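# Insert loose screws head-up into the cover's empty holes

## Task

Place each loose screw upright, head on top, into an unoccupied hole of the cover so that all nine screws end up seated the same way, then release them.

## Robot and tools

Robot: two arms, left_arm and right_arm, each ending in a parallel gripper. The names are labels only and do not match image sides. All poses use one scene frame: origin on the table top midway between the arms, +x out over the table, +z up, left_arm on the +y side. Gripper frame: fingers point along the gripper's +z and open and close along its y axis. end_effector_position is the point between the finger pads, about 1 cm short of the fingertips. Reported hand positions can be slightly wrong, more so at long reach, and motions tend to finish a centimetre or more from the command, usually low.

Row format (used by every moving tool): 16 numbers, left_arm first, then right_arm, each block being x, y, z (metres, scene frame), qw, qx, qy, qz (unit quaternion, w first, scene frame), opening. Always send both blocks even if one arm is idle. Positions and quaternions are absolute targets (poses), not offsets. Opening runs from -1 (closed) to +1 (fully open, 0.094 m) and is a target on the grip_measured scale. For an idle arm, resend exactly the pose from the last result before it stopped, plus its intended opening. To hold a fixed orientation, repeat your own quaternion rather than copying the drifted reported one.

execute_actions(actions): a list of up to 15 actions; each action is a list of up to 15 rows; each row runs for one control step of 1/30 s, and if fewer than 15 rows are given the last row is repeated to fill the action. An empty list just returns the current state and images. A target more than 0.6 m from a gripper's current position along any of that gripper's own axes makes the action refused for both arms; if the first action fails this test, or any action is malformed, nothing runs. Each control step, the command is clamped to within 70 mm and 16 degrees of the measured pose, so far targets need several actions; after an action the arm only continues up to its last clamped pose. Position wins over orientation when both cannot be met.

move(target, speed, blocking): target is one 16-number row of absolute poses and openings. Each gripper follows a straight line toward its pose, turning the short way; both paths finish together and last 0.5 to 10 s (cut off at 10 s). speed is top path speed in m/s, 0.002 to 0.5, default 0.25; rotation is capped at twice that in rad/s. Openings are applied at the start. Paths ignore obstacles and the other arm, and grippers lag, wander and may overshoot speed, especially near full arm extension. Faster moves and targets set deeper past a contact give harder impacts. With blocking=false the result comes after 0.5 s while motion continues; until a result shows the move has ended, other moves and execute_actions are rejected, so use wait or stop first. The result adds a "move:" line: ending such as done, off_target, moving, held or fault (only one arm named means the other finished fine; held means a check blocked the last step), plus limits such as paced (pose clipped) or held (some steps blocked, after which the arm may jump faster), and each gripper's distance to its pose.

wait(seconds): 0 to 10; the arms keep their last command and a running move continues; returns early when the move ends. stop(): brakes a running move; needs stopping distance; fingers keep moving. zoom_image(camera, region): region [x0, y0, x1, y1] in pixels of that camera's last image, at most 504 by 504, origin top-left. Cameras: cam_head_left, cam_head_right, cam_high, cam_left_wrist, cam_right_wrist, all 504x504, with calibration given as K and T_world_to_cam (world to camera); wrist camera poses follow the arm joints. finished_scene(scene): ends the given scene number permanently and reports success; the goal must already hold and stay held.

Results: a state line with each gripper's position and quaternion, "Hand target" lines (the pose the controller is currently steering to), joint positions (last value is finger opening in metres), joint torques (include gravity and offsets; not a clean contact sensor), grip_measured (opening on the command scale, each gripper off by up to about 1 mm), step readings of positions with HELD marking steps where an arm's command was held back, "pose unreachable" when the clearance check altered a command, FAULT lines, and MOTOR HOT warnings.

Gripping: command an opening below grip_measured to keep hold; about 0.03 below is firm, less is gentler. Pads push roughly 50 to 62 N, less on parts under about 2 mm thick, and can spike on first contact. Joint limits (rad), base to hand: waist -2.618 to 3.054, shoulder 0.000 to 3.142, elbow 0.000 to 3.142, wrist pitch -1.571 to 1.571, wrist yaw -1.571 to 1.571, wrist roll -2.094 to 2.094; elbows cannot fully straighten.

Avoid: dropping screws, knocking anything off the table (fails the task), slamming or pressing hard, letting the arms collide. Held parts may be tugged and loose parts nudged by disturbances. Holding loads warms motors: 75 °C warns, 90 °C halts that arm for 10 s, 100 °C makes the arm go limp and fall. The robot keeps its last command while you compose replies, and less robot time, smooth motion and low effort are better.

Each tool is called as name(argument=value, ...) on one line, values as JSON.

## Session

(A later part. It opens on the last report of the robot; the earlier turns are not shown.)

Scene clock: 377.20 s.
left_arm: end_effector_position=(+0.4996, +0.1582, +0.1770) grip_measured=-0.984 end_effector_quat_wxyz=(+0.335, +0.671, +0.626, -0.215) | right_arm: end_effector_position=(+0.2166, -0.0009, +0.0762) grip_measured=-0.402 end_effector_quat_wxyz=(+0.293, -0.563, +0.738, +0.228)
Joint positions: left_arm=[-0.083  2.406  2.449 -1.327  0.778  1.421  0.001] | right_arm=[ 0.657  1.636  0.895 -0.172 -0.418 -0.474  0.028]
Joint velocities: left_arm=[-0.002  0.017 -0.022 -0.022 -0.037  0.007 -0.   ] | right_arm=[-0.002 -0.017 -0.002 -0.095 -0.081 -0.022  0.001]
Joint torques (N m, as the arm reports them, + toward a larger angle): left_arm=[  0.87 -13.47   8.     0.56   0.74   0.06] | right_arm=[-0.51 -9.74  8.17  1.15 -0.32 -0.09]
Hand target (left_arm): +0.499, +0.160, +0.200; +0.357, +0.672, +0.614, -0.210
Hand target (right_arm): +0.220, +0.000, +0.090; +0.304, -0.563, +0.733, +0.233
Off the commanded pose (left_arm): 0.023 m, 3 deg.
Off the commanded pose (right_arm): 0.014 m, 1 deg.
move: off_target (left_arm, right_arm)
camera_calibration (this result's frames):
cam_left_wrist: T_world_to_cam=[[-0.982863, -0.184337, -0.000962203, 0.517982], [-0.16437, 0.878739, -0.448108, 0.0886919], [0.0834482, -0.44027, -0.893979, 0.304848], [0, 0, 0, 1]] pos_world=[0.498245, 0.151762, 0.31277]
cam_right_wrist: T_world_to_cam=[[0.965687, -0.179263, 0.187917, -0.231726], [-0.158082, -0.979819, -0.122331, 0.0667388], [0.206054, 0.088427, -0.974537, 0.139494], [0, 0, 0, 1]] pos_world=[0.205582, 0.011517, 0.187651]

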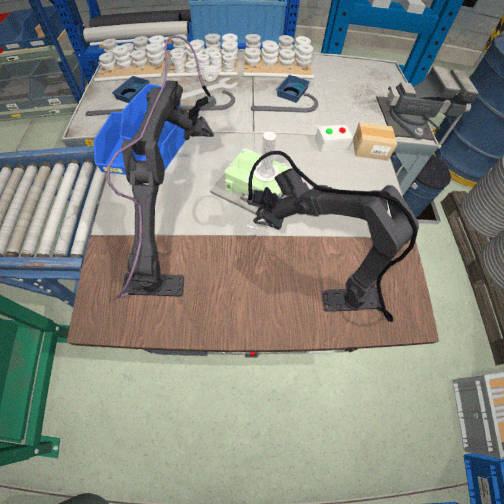

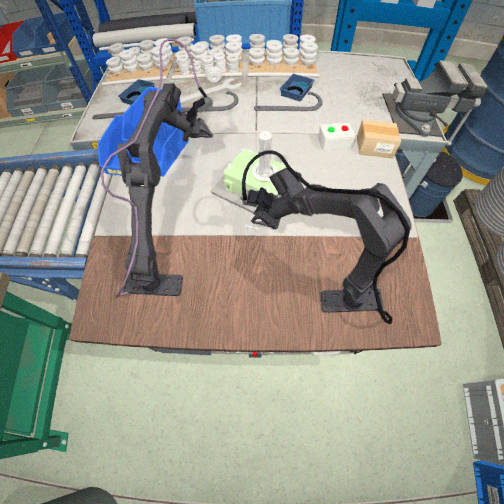

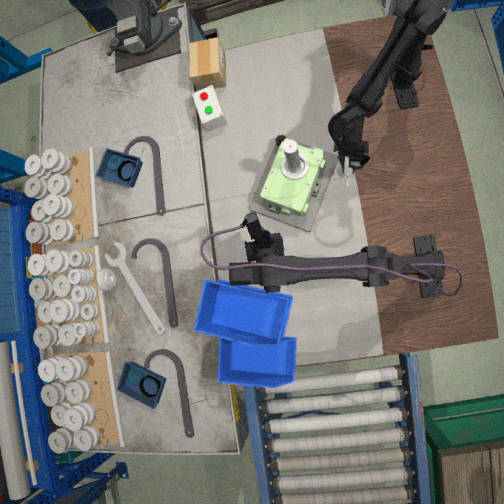

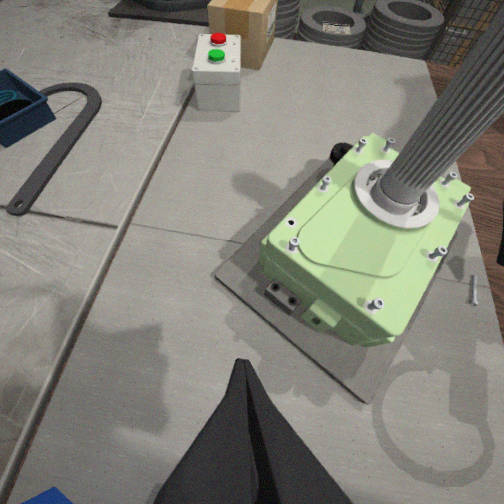

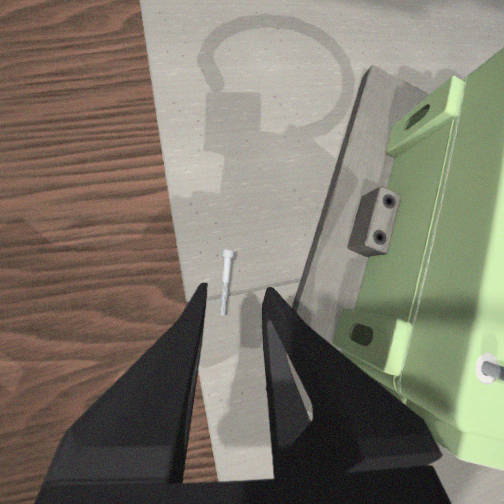

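move(target=[0.35,0.2,0.2,0,0.61,-0.79,0,-0.3,0.25,-0.1,0.22,0.6645,-0.2418,0.6645,0.2418,-0.4])

move(target=[0.225,0.027,0.07,0,0.61,-0.79,0,-0.3,0.25,-0.1,0.22,0.6645,-0.2418,0.6645,0.2418,-0.4], speed=0.15)

move(target=[0.225,0.027,0.006,0,0.61,-0.79,0,-0.3,0.25,-0.1,0.22,0.6645,-0.2418,0.6645,0.2418,-0.4], speed=0.06)

move(target=[0.225,0.027,0.006,0,0.61,-0.79,0,-1,0.25,-0.1,0.22,0.6645,-0.2418,0.6645,0.2418,-0.4])

Scene clock: 384.03 s.
left_arm: end_effector_position=(+0.3597, +0.1973, +0.1945) grip_measured=-0.302 end_effector_quat_wxyz=(+0.028, -0.603, +0.796, -0.041) | right_arm: end_effector_position=(+0.2505, -0.0939, +0.2157) grip_measured=-0.402 end_effector_quat_wxyz=(+0.658, -0.254, +0.666, +0.242)
Joint positions: left_arm=[-0.349  1.957  2.034 -1.549 -0.005 -1.664  0.033] | right_arm=[ 0.518  1.145  0.321  0.807 -0.171 -0.015  0.028]
Joint velocities: left_arm=[ 0.007 -0.002  0.017 -0.051  0.007 -0.007  0.   ] | right_arm=[-0.017  0.012  0.002 -0.051  0.081  0.081 -0.001]
Joint torques (N m, as the arm reports them, + toward a larger angle): left_arm=[  0.26 -10.86   3.53   0.23   0.02  -0.11] | right_arm=[-0.55 -5.38  5.71  1.87  0.09  0.02]
Hand target (left_arm): +0.350, +0.201, +0.199; +0.023, -0.610, +0.791, -0.038
Hand target (right_arm): +0.249, -0.100, +0.220; +0.665, -0.246, +0.663, +0.240
Off the commanded pose (left_arm): 0.011 m, 6 deg.
Off the commanded pose (right_arm): 0.007 m, 2 deg.
joint sent to its limit (left arm) — the command would take joint 4 (wrist pitch) past its lower limit, so that joint was sent only as far as its limit.
move: off_target (left_arm)
camera_calibration (this result's frames):
cam_left_wrist: T_world_to_cam=[[0.995797, -0.0210153, 0.0891418, -0.373783], [-0.0528343, -0.926847, 0.371704, 0.195852], [0.0748093, -0.374851, -0.924062, 0.345473], [0, 0, 0, 1]] pos_world=[0.356715, 0.303171, 0.279759]
cam_right_wrist: T_world_to_cam=[[0.578122, -0.789543, 0.205903, -0.271436], [-0.382066, -0.484917, -0.78669, 0.243961], [0.720972, 0.376134, -0.581999, 0.0901474], [0, 0, 0, 1]] pos_world=[0.185139, -0.129917, 0.300277]

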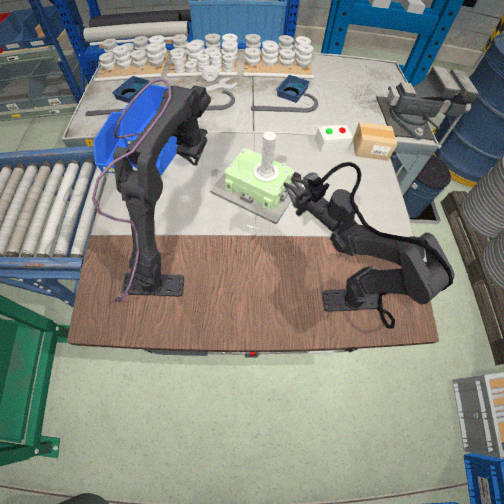

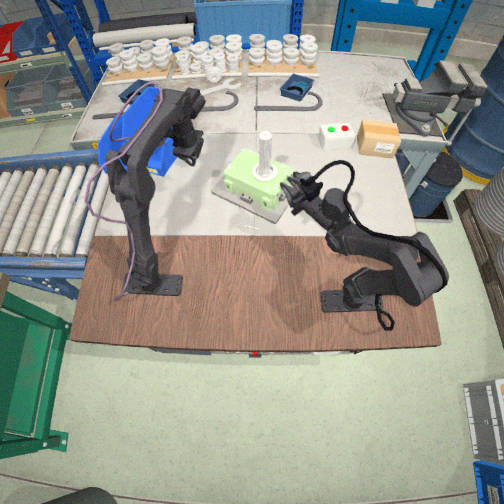

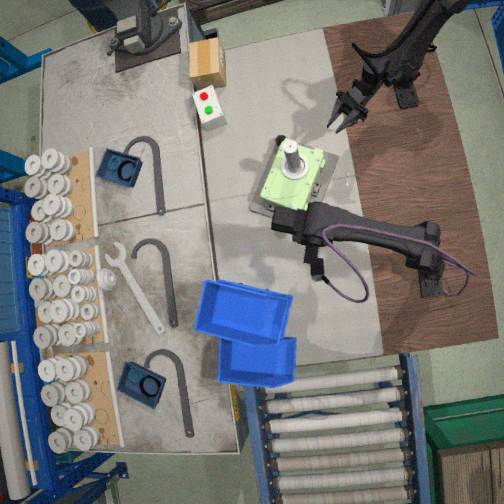

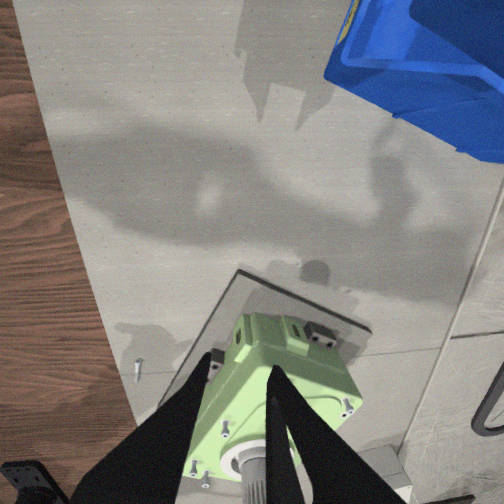

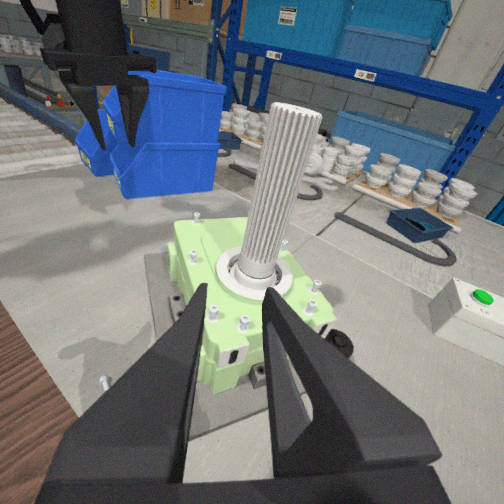

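Scene clock: 386.10 s.
left_arm: end_effector_position=(+0.2298, +0.0279, +0.0741) grip_measured=-0.302 end_effector_quat_wxyz=(-0.026, -0.554, +0.832, -0.008) | right_arm: end_effector_position=(+0.2509, -0.0944, +0.2169) grip_measured=-0.402 end_effector_quat_wxyz=(+0.659, -0.250, +0.666, +0.244)
Joint positions: left_arm=[-0.887  1.998  1.611 -1.174  0.054 -2.081  0.033] | right_arm=[ 0.518  1.145  0.321  0.811 -0.167 -0.006  0.028]
Joint velocities: left_arm=[-0.002  0.007 -0.007 -0.007  0.022 -0.066  0.   ] | right_arm=[-0.007  0.007 -0.017  0.007 -0.037 -0.125 -0.   ]
Joint torques (N m, as the arm reports them, + toward a larger angle): left_arm=[-0.44 -8.83  4.35  0.28  0.1  -0.13] | right_arm=[-0.52 -4.85  5.93  1.86  0.05  0.05]
Hand target (left_arm): +0.226, +0.028, +0.070; -0.031, -0.557, +0.830, -0.002
Hand target (right_arm): +0.250, -0.100, +0.220; +0.665, -0.242, +0.664, +0.242
Off the commanded pose (left_arm): 0.006 m, 9 deg.
Off the commanded pose (right_arm): 0.006 m, 1 deg.
joint sent to its limit (left arm) — the command would take joint 6 (wrist roll) past its lower limit, so that joint was sent only as far as its limit.
move: off_target (left_arm)
camera_calibration (this result's frames):
cam_left_wrist: T_world_to_cam=[[0.988961, -0.144122, -0.0344178, -0.22307], [-0.119536, -0.913258, 0.38945, 0.0903519], [-0.0875605, -0.381037, -0.920404, 0.217633], [0, 0, 0, 1]] pos_world=[0.250464, 0.133291, 0.157445]
cam_right_wrist: T_world_to_cam=[[0.575412, -0.793684, 0.197401, -0.270199], [-0.385585, -0.476114, -0.790342, 0.247284], [0.721267, 0.378657, -0.579994, 0.090389], [0, 0, 0, 1]] pos_world=[0.18563, -0.130944, 0.301201]

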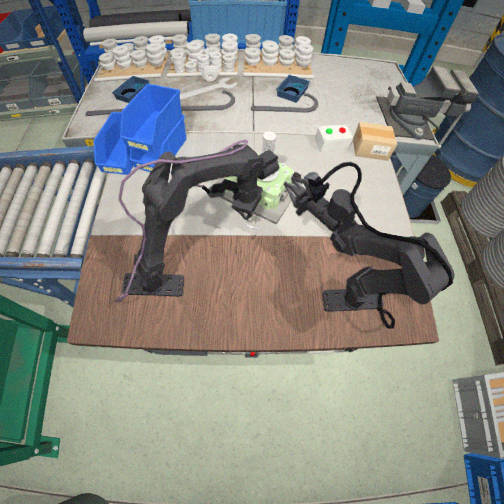

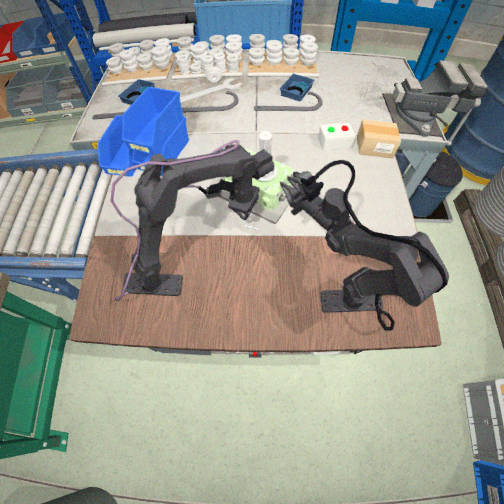

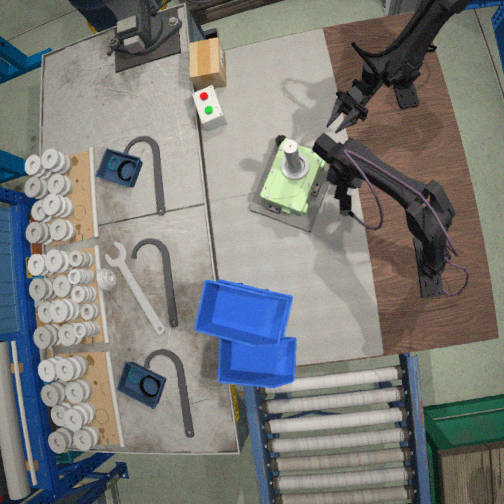

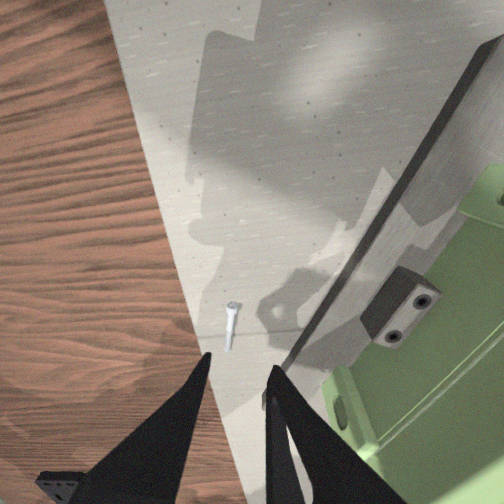

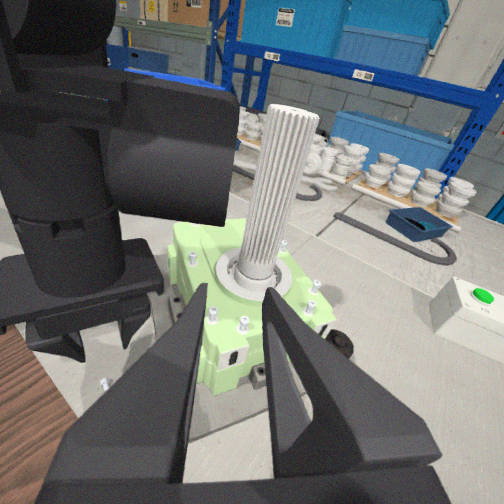

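Scene clock: 387.63 s.
left_arm: end_effector_position=(+0.2318, +0.0250, +0.0189) grip_measured=-0.302 end_effector_quat_wxyz=(-0.027, -0.555, +0.832, -0.011) | right_arm: end_effector_position=(+0.2509, -0.0944, +0.2169) grip_measured=-0.402 end_effector_quat_wxyz=(+0.659, -0.249, +0.666, +0.244)
Joint positions: left_arm=[-0.887  2.057  1.473 -0.97   0.055 -2.082  0.033] | right_arm=[ 0.518  1.145  0.321  0.811 -0.167 -0.006  0.028]
Joint velocities: left_arm=[ 0.027 -0.002  0.002 -0.051 -0.022  0.007  0.   ] | right_arm=[ 0.007 -0.012 -0.012 -0.037  0.051 -0.037  0.002]
Joint torques (N m, as the arm reports them, + toward a larger angle): left_arm=[-0.59 -8.18  3.02  0.49  0.09 -0.11] | right_arm=[-0.53 -4.85  5.93  1.86  0.06  0.06]
Hand target (left_arm): +0.225, +0.028, +0.007; -0.030, -0.556, +0.830, +0.001
Hand target (right_arm): +0.250, -0.100, +0.220; +0.664, -0.242, +0.664, +0.242
Off the commanded pose (left_arm): 0.015 m, 9 deg.
Off the commanded pose (right_arm): 0.006 m, 1 deg.
joint sent to its limit (left arm) — the command would take joint 6 (wrist roll) past its lower limit, so that joint was sent only as far as its limit.
move: off_target (left_arm)
camera_calibration (this result's frames):
cam_left_wrist: T_world_to_cam=[[0.989161, -0.143563, -0.0308273, -0.227532], [-0.119966, -0.911199, 0.394112, 0.10937], [-0.0846699, -0.386142, -0.918545, 0.165338], [0, 0, 0, 1]] pos_world=[0.252186, 0.130837, 0.101752]
cam_right_wrist: T_world_to_cam=[[0.575457, -0.793744, 0.197028, -0.270135], [-0.385784, -0.475884, -0.790383, 0.247364], [0.721124, 0.378821, -0.580064, 0.0904556], [0, 0, 0, 1]] pos_world=[0.185651, -0.130968, 0.301207]

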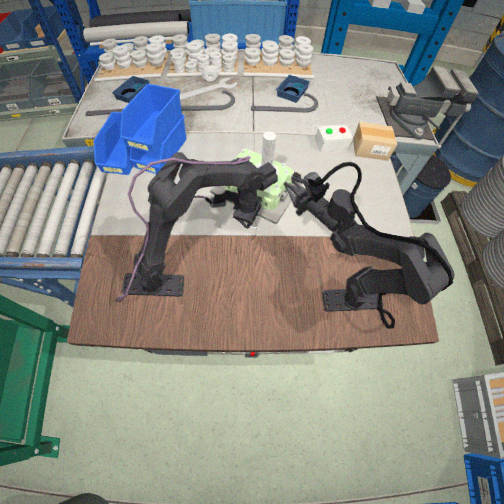

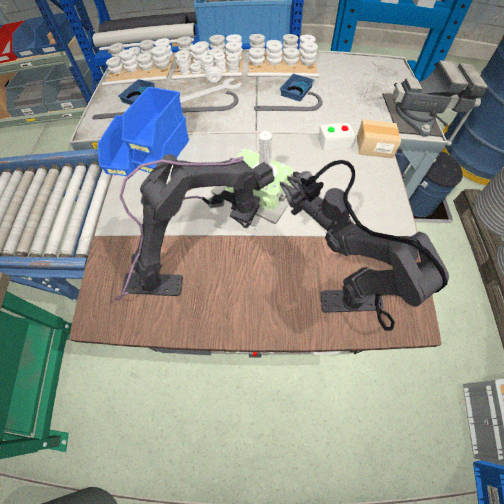

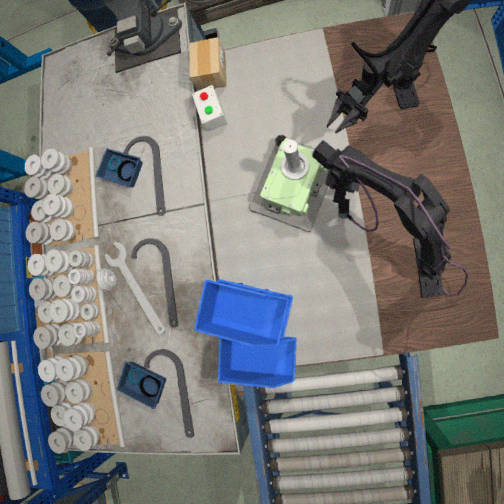

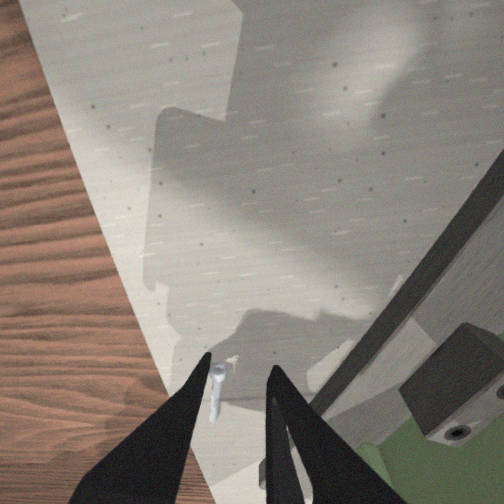

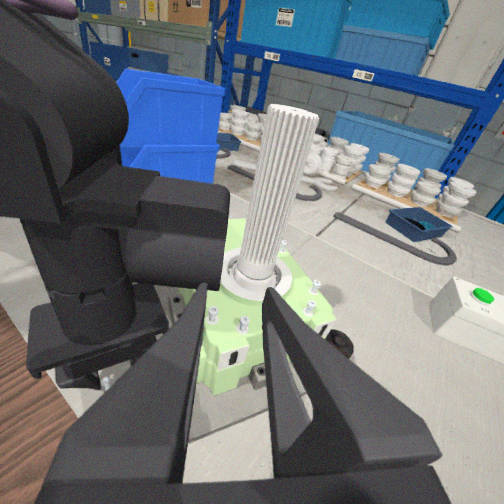

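Scene clock: 388.33 s.
left_arm: end_effector_position=(+0.2340, +0.0222, +0.0184) grip_measured=-0.865 end_effector_quat_wxyz=(-0.026, -0.554, +0.832, -0.018) | right_arm: end_effector_position=(+0.2510, -0.0945, +0.2169) grip_measured=-0.402 end_effector_quat_wxyz=(+0.659, -0.249, +0.666, +0.244)
Joint positions: left_arm=[-0.887  2.057  1.471 -0.952  0.055 -2.082  0.006] | right_arm=[ 0.518  1.145  0.321  0.811 -0.167 -0.006  0.028]
Joint velocities: left_arm=[ 0.007 -0.002 -0.007  0.095  0.11  -0.037 -0.   ] | right_arm=[-0.007  0.007 -0.007  0.037 -0.022 -0.022  0.001]
Joint torques (N m, as the arm reports them, + toward a larger angle): left_arm=[-0.63 -8.25  3.09  0.35  0.08 -0.11] | right_arm=[-0.49 -4.85  5.9   1.86  0.05  0.05]
Hand target (left_arm): +0.225, +0.027, +0.006; -0.030, -0.556, +0.831, +0.001
Hand target (right_arm): +0.250, -0.100, +0.220; +0.665, -0.242, +0.664, +0.242
Off the commanded pose (left_arm): 0.016 m, 9 deg.
Off the commanded pose (right_arm): 0.006 m, 1 deg.
joint sent to its limit (left arm) — the command would take joint 6 (wrist roll) past its lower limit, so that joint was sent only as far as its limit.
move: off_target (left_arm)
camera_calibration (this result's frames):
cam_left_wrist: T_world_to_cam=[[0.989399, -0.143867, -0.019785, -0.230377], [-0.123723, -0.906409, 0.403876, 0.107888], [-0.0760378, -0.397147, -0.9146, 0.162095], [0, 0, 0, 1]] pos_world=[0.253609, 0.129023, 0.100121]
cam_right_wrist: T_world_to_cam=[[0.575154, -0.793962, 0.197033, -0.270147], [-0.385964, -0.47574, -0.790382, 0.247415], [0.72127, 0.378543, -0.580064, 0.0903801], [0, 0, 0, 1]] pos_world=[0.185681, -0.130994, 0.301207]

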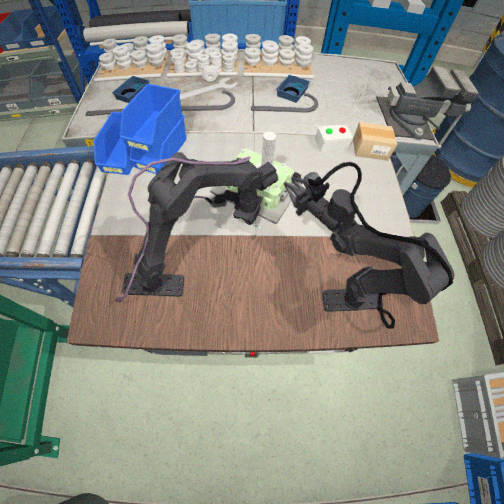

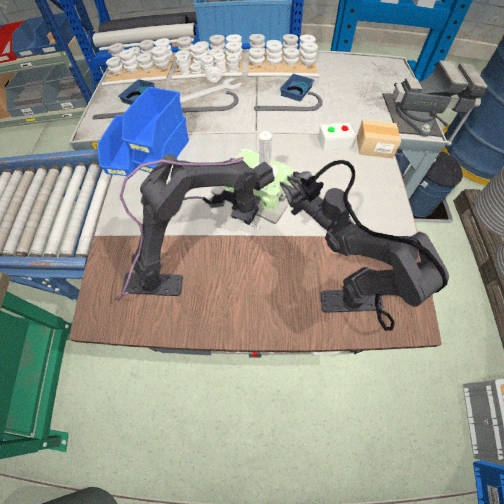

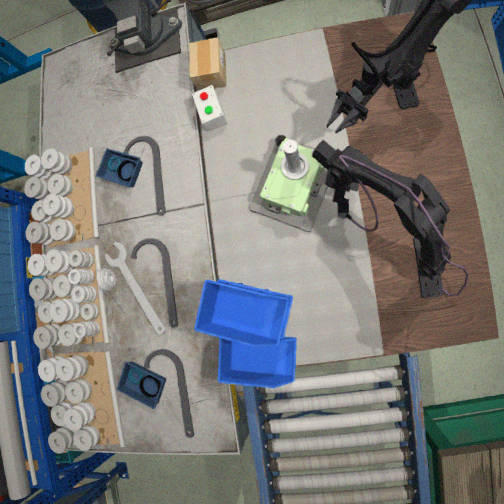

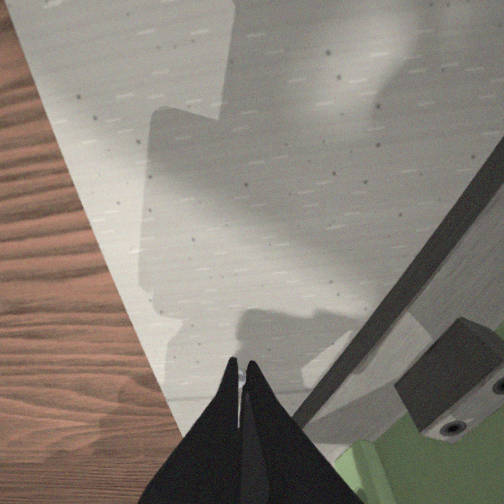

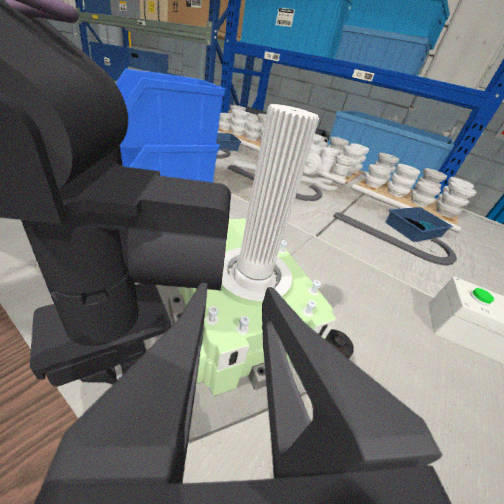

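move(target=[0.25,0.1,0.18,0,0.61,-0.79,0,-1,0.35,-0.2,0.22,0.5,-0.5,0.5,0.5,-0.4], speed=0.15)

move(target=[0.35,0.15,0.2,0.6645,0.2418,0.6645,-0.2418,-1,0.5,-0.18,0.2,0.5,-0.5,0.5,0.5,-0.4])

move(target=[0.472,0.018,0.17,0.6645,0.2418,0.6645,-0.2418,-1,0.5,-0.18,0.2,0.5,-0.5,0.5,0.5,-0.4], speed=0.1)

Scene clock: 391.83 s.
left_arm: end_effector_position=(+0.2461, +0.0941, +0.1651) grip_measured=-0.865 end_effector_quat_wxyz=(-0.010, -0.611, +0.792, +0.012) | right_arm: end_effector_position=(+0.3434, -0.1978, +0.2215) grip_measured=-0.401 end_effector_quat_wxyz=(+0.544, -0.460, +0.537, +0.452)
Joint positions: left_arm=[-0.75   1.882  1.815 -1.531  0.016 -2.082  0.006] | right_arm=[-0.202  1.857  0.969  0.917 -1.575  0.014  0.028]
Joint velocities: left_arm=[-0.007  0.017 -0.002  0.051  0.022  0.022  0.   ] | right_arm=[-0.017  0.017 -0.002 -0.051 -0.007 -0.007 -0.001]
Joint torques (N m, as the arm reports them, + toward a larger angle): left_arm=[ 0.96 -9.9   7.1  -0.07 -0.2   0.07] | right_arm=[-0.37 -7.9   7.73  1.12 -0.06  0.07]
Hand target (left_arm): +0.249, +0.100, +0.179; +0.000, -0.611, +0.792, +0.001
Hand target (right_arm): +0.348, -0.201, +0.219; +0.541, -0.456, +0.540, +0.455
Off the commanded pose (left_arm): 0.016 m, 2 deg.
Off the commanded pose (right_arm): 0.007 m, 10 deg.
joint sent to its limit (right arm) — the command would take joint 5 (wrist yaw) past its lower limit, so that joint was sent only as far as its limit.
move: off_target (left_arm, right_arm)
camera_calibration (this result's frames):
cam_left_wrist: T_world_to_cam=[[0.999323, -0.0046326, -0.0364871, -0.24186], [0.00803406, -0.940586, 0.339462, 0.0967299], [-0.0358919, -0.339525, -0.939912, 0.314643], [0, 0, 0, 1]] pos_world=[0.252212, 0.196692, 0.254076]
cam_right_wrist: T_world_to_cam=[[0.94614, -0.249253, 0.206621, -0.428052], [0.0147005, -0.604462, -0.796498, 0.0759152], [0.323424, 0.756636, -0.568241, 0.274335], [0, 0, 0, 1]] pos_world=[0.315155, -0.268377, 0.304799]

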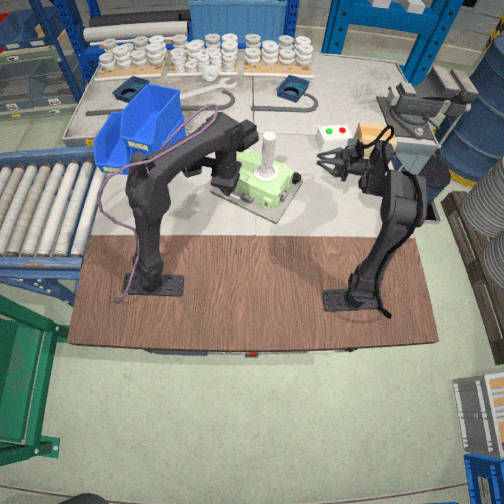

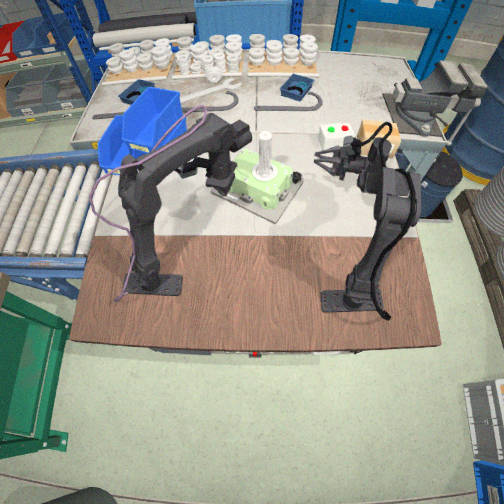

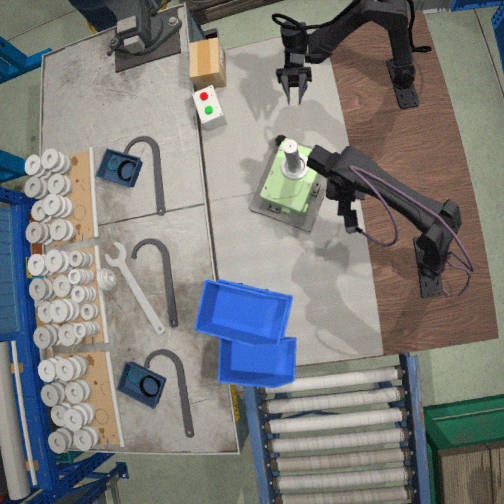

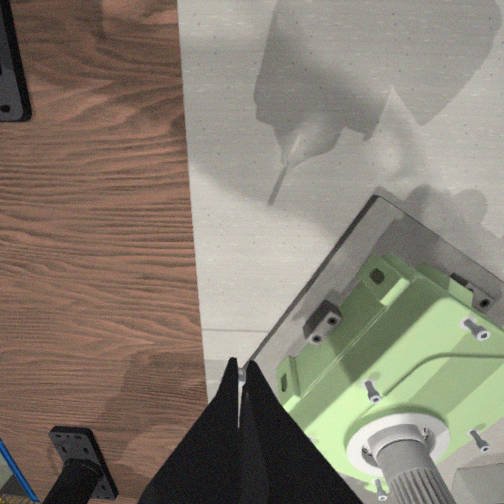

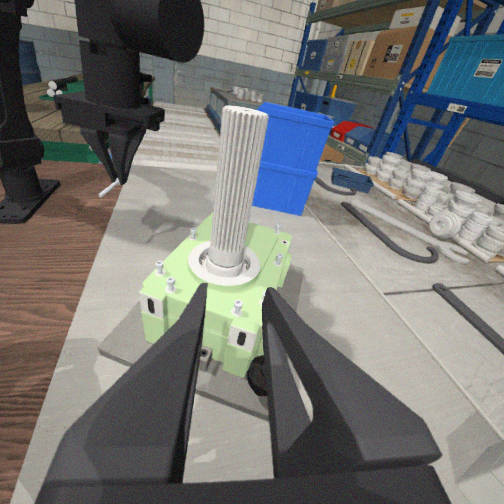

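Scene clock: 397.37 s.
left_arm: end_effector_position=(+0.3497, +0.1467, +0.2067) grip_measured=-0.864 end_effector_quat_wxyz=(+0.667, +0.233, +0.664, -0.244) | right_arm: end_effector_position=(+0.4977, -0.1858, +0.2040) grip_measured=-0.401 end_effector_quat_wxyz=(+0.525, -0.482, +0.519, +0.472)
Joint positions: left_arm=[-0.321  1.38   0.381  1.01   0.348 -0.017  0.006] | right_arm=[-0.128  2.488  1.867  0.896 -1.581  0.258  0.028]
Joint velocities: left_arm=[ 0.007 -0.007  0.002 -0.007  0.081  0.037  0.   ] | right_arm=[-0.027  0.002 -0.002 -0.051  0.007 -0.007 -0.   ]
Joint torques (N m, as the arm reports them, + toward a larger angle): left_arm=[ 1.04 -3.45  4.15  2.08  0.13  0.09] | right_arm=[  0.62 -14.33   8.4    0.96   0.15   0.07]
Hand target (left_arm): +0.349, +0.149, +0.200; +0.665, +0.238, +0.666, -0.240
Hand target (right_arm): +0.500, -0.181, +0.199; +0.519, -0.480, +0.520, +0.479
Off the commanded pose (left_arm): 0.007 m, 1 deg.
Off the commanded pose (right_arm): 0.007 m, 5 deg.
joint sent to its limit (right arm) — the command would take joint 5 (wrist yaw) past its lower limit, so that joint was sent only as far as its limit.
move: off_target (right_arm)
camera_calibration (this result's frames):
cam_left_wrist: T_world_to_cam=[[-0.610568, -0.74758, 0.261401, 0.266741], [-0.417633, 0.0234895, -0.908312, 0.396571], [0.672896, -0.663756, -0.326556, 0.0481989], [0, 0, 0, 1]] pos_world=[0.296052, 0.222088, 0.306223]
cam_right_wrist: T_world_to_cam=[[0.962578, -0.172891, 0.20869, -0.561827], [0.0638871, -0.603592, -0.794729, 0.0423034], [0.263365, 0.778322, -0.569959, 0.239666], [0, 0, 0, 1]] pos_world=[0.47498, -0.258138, 0.287467]

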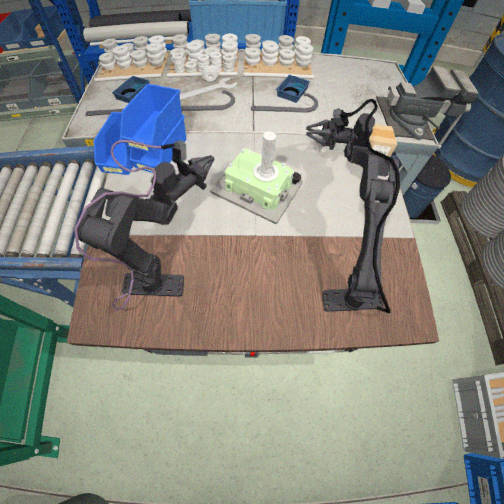

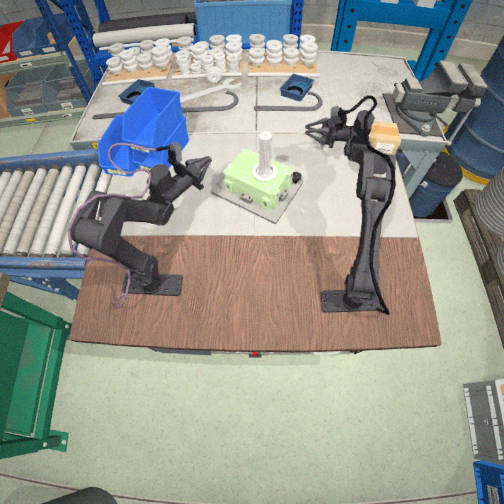

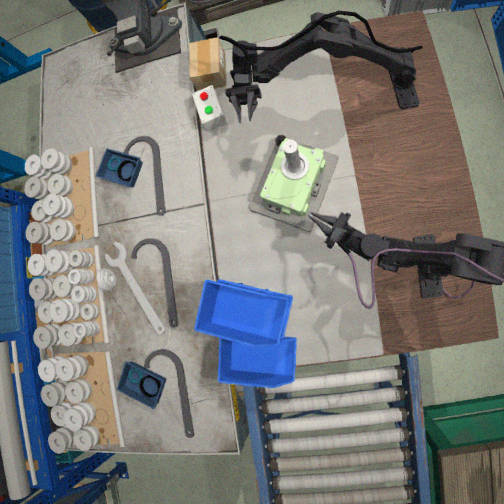

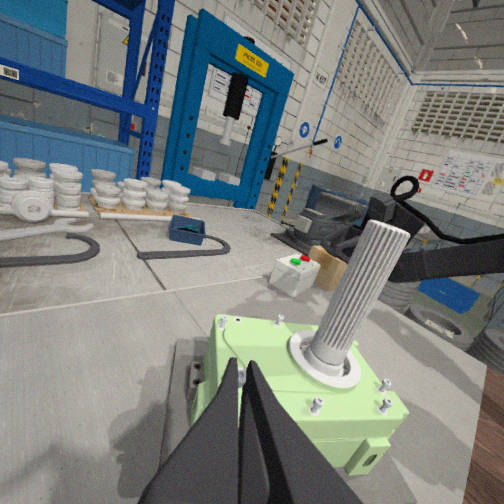

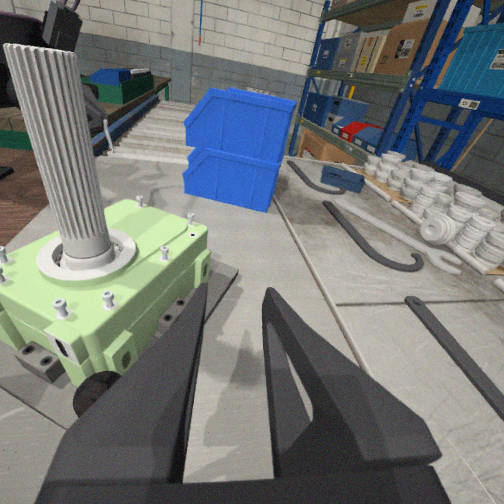

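Scene clock: 399.57 s.
left_arm: end_effector_position=(+0.4685, +0.0240, +0.1671) grip_measured=-0.864 end_effector_quat_wxyz=(+0.660, +0.238, +0.668, -0.247) | right_arm: end_effector_position=(+0.4977, -0.1858, +0.2040) grip_measured=-0.401 end_effector_quat_wxyz=(+0.524, -0.481, +0.520, +0.473)
Joint positions: left_arm=[-0.515  2.048  0.989  1.052  0.167 -0.014  0.006] | right_arm=[-0.128  2.488  1.867  0.896 -1.581  0.262  0.028]
Joint velocities: left_arm=[-0.022 -0.007  0.007  0.037 -0.037  0.037 -0.001] | right_arm=[-0.002 -0.007 -0.007 -0.007  0.007 -0.051  0.001]
Joint torques (N m, as the arm reports them, + toward a larger angle): left_arm=[-0.88 -8.83  7.15  1.86 -0.15  0.08] | right_arm=[  0.82 -14.37   8.58   0.97   0.15   0.04]
Hand target (left_arm): +0.472, +0.018, +0.172; +0.665, +0.242, +0.664, -0.242
Hand target (right_arm): +0.500, -0.180, +0.200; +0.519, -0.481, +0.520, +0.479
Off the commanded pose (left_arm): 0.008 m, 1 deg.
Off the commanded pose (right_arm): 0.007 m, 5 deg.
joint sent to its limit (right arm) — the command would take joint 5 (wrist yaw) past its lower limit, so that joint was sent only as far as its limit.
move: off_target (right_arm)
camera_calibration (this result's frames):
cam_left_wrist: T_world_to_cam=[[-0.616196, -0.742267, 0.263329, 0.26013], [-0.430162, 0.037109, -0.901989, 0.417637], [0.659745, -0.669076, -0.342161, -0.117178], [0, 0, 0, 1]] pos_world=[0.417249, 0.0991868, 0.26811]
cam_right_wrist: T_world_to_cam=[[0.963362, -0.172972, 0.204972, -0.561473], [0.0608606, -0.60332, -0.795174, 0.043951], [0.261206, 0.778515, -0.570688, 0.240925], [0, 0, 0, 1]] pos_world=[0.475296, -0.258167, 0.287528]

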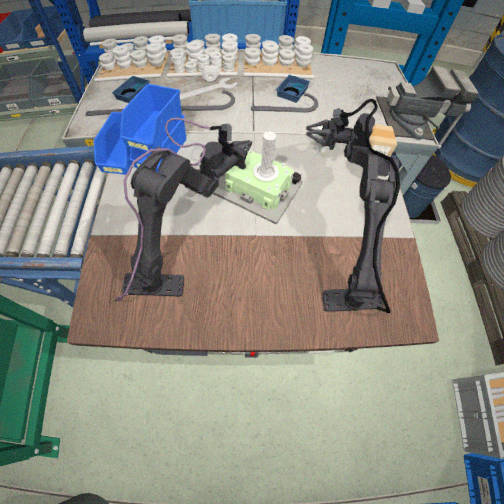

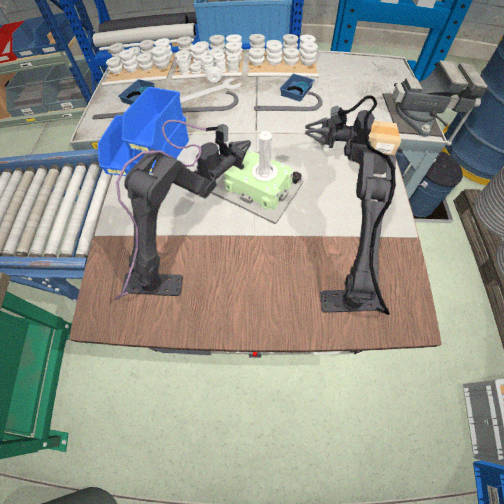

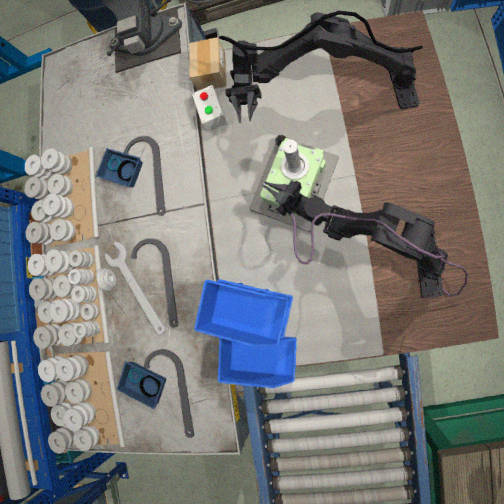

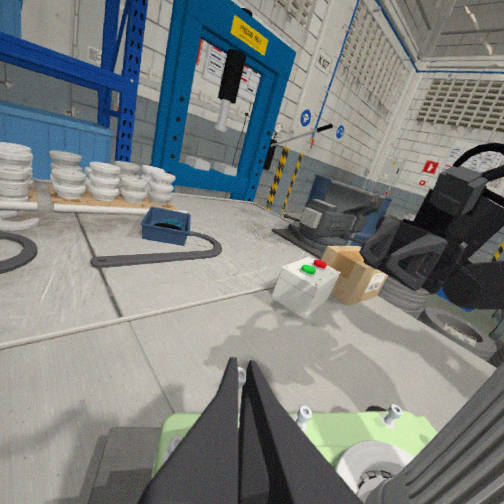

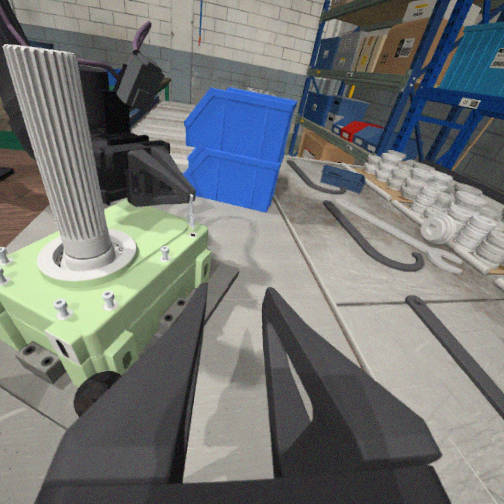

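move(target=[0.472,0.018,0.148,0.6645,0.2418,0.6645,-0.2418,-1,0.5,-0.18,0.2,0.5,-0.5,0.5,0.5,-0.4], speed=0.02)

zoom_image(camera="cam_right_wrist", region=[150,180,240,250])

Scene clock: 402.13 s.
left_arm: end_effector_position=(+0.4704, +0.0230, +0.1609) grip_measured=-0.864 end_effector_quat_wxyz=(+0.674, +0.237, +0.654, -0.248) | right_arm: end_effector_position=(+0.4977, -0.1858, +0.2040) grip_measured=-0.401 end_effector_quat_wxyz=(+0.524, -0.481, +0.520, +0.473)
Joint positions: left_arm=[-0.515  2.102  0.989  1.145  0.167 -0.012  0.006] | right_arm=[-0.128  2.488  1.867  0.896 -1.581  0.262  0.028]
Joint velocities: left_arm=[-0.002  0.007  0.002 -0.066  0.007 -0.007  0.001] | right_arm=[ 0.007 -0.007 -0.007 -0.007 -0.037 -0.051  0.   ]
Joint torques (N m, as the arm reports them, + toward a larger angle): left_arm=[-0.84 -7.96  5.71  1.75 -0.16  0.07] | right_arm=[  0.83 -14.35   8.56   0.97   0.15   0.05]
Hand target (left_arm): +0.472, +0.018, +0.148; +0.664, +0.242, +0.665, -0.242
Hand target (right_arm): +0.500, -0.180, +0.200; +0.519, -0.481, +0.520, +0.479
Off the commanded pose (left_arm): 0.014 m, 2 deg.
Off the commanded pose (right_arm): 0.007 m, 5 deg.
joint sent to its limit (right arm) — the command would take joint 5 (wrist yaw) past its lower limit, so that joint was sent only as far as its limit.
move: off_target (left_arm, right_arm)
camera_calibration (this result's frames):
cam_left_wrist: T_world_to_cam=[[-0.625043, -0.737797, 0.254905, 0.267571], [-0.398055, 0.020356, -0.917136, 0.400633], [0.671471, -0.674715, -0.306407, -0.132394], [0, 0, 0, 1]] pos_world=[0.415616, 0.0999289, 0.258663]
cam_right_wrist: T_world_to_cam=[[0.96344, -0.17298, 0.2046, -0.561438], [0.0605579, -0.603292, -0.795218, 0.0441156], [0.26099, 0.778535, -0.570761, 0.241051], [0, 0, 0, 1]] pos_world=[0.475328, -0.25817, 0.287534]

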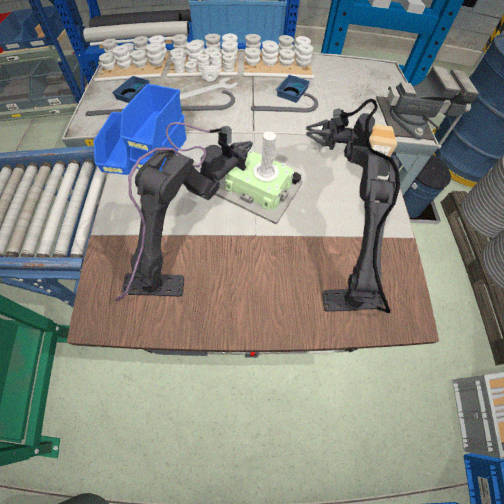

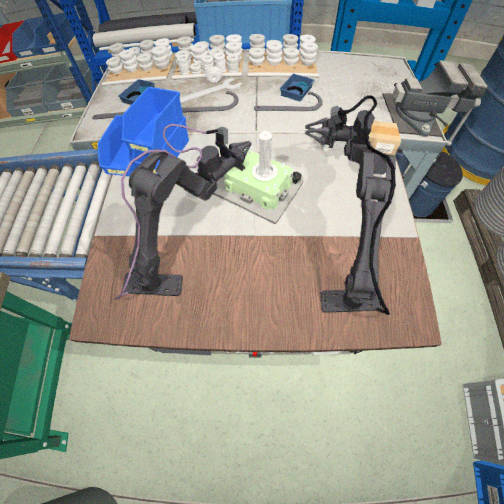

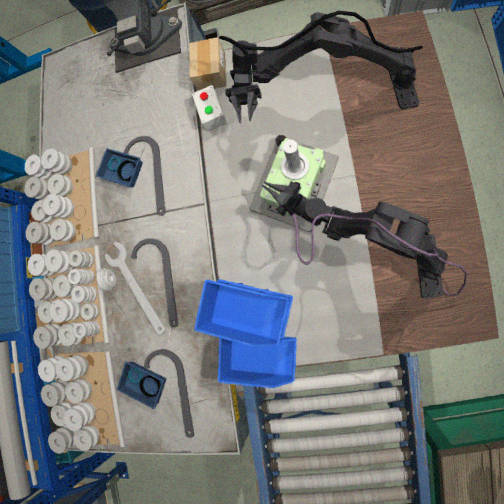

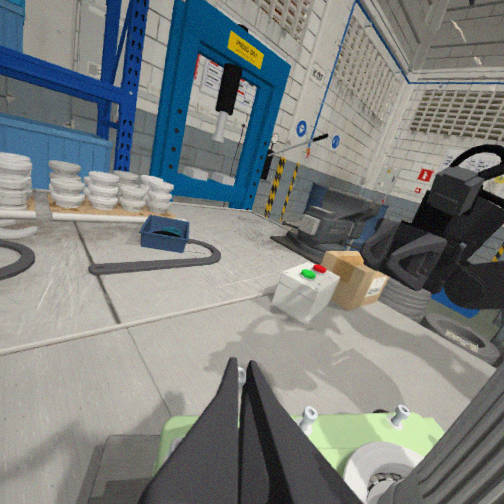

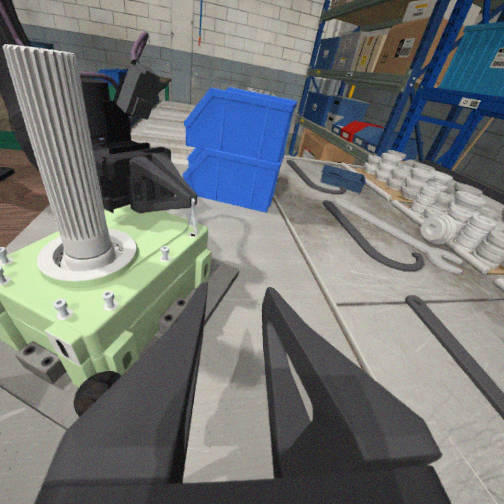

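Region (150, 180, 240, 250) of cam_right_wrist's 504x504 image, scaled by 5.600, with more detail than that image has.

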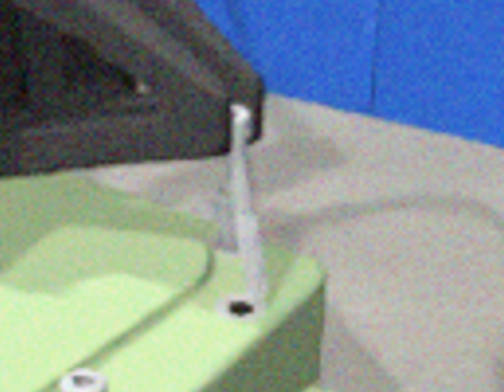

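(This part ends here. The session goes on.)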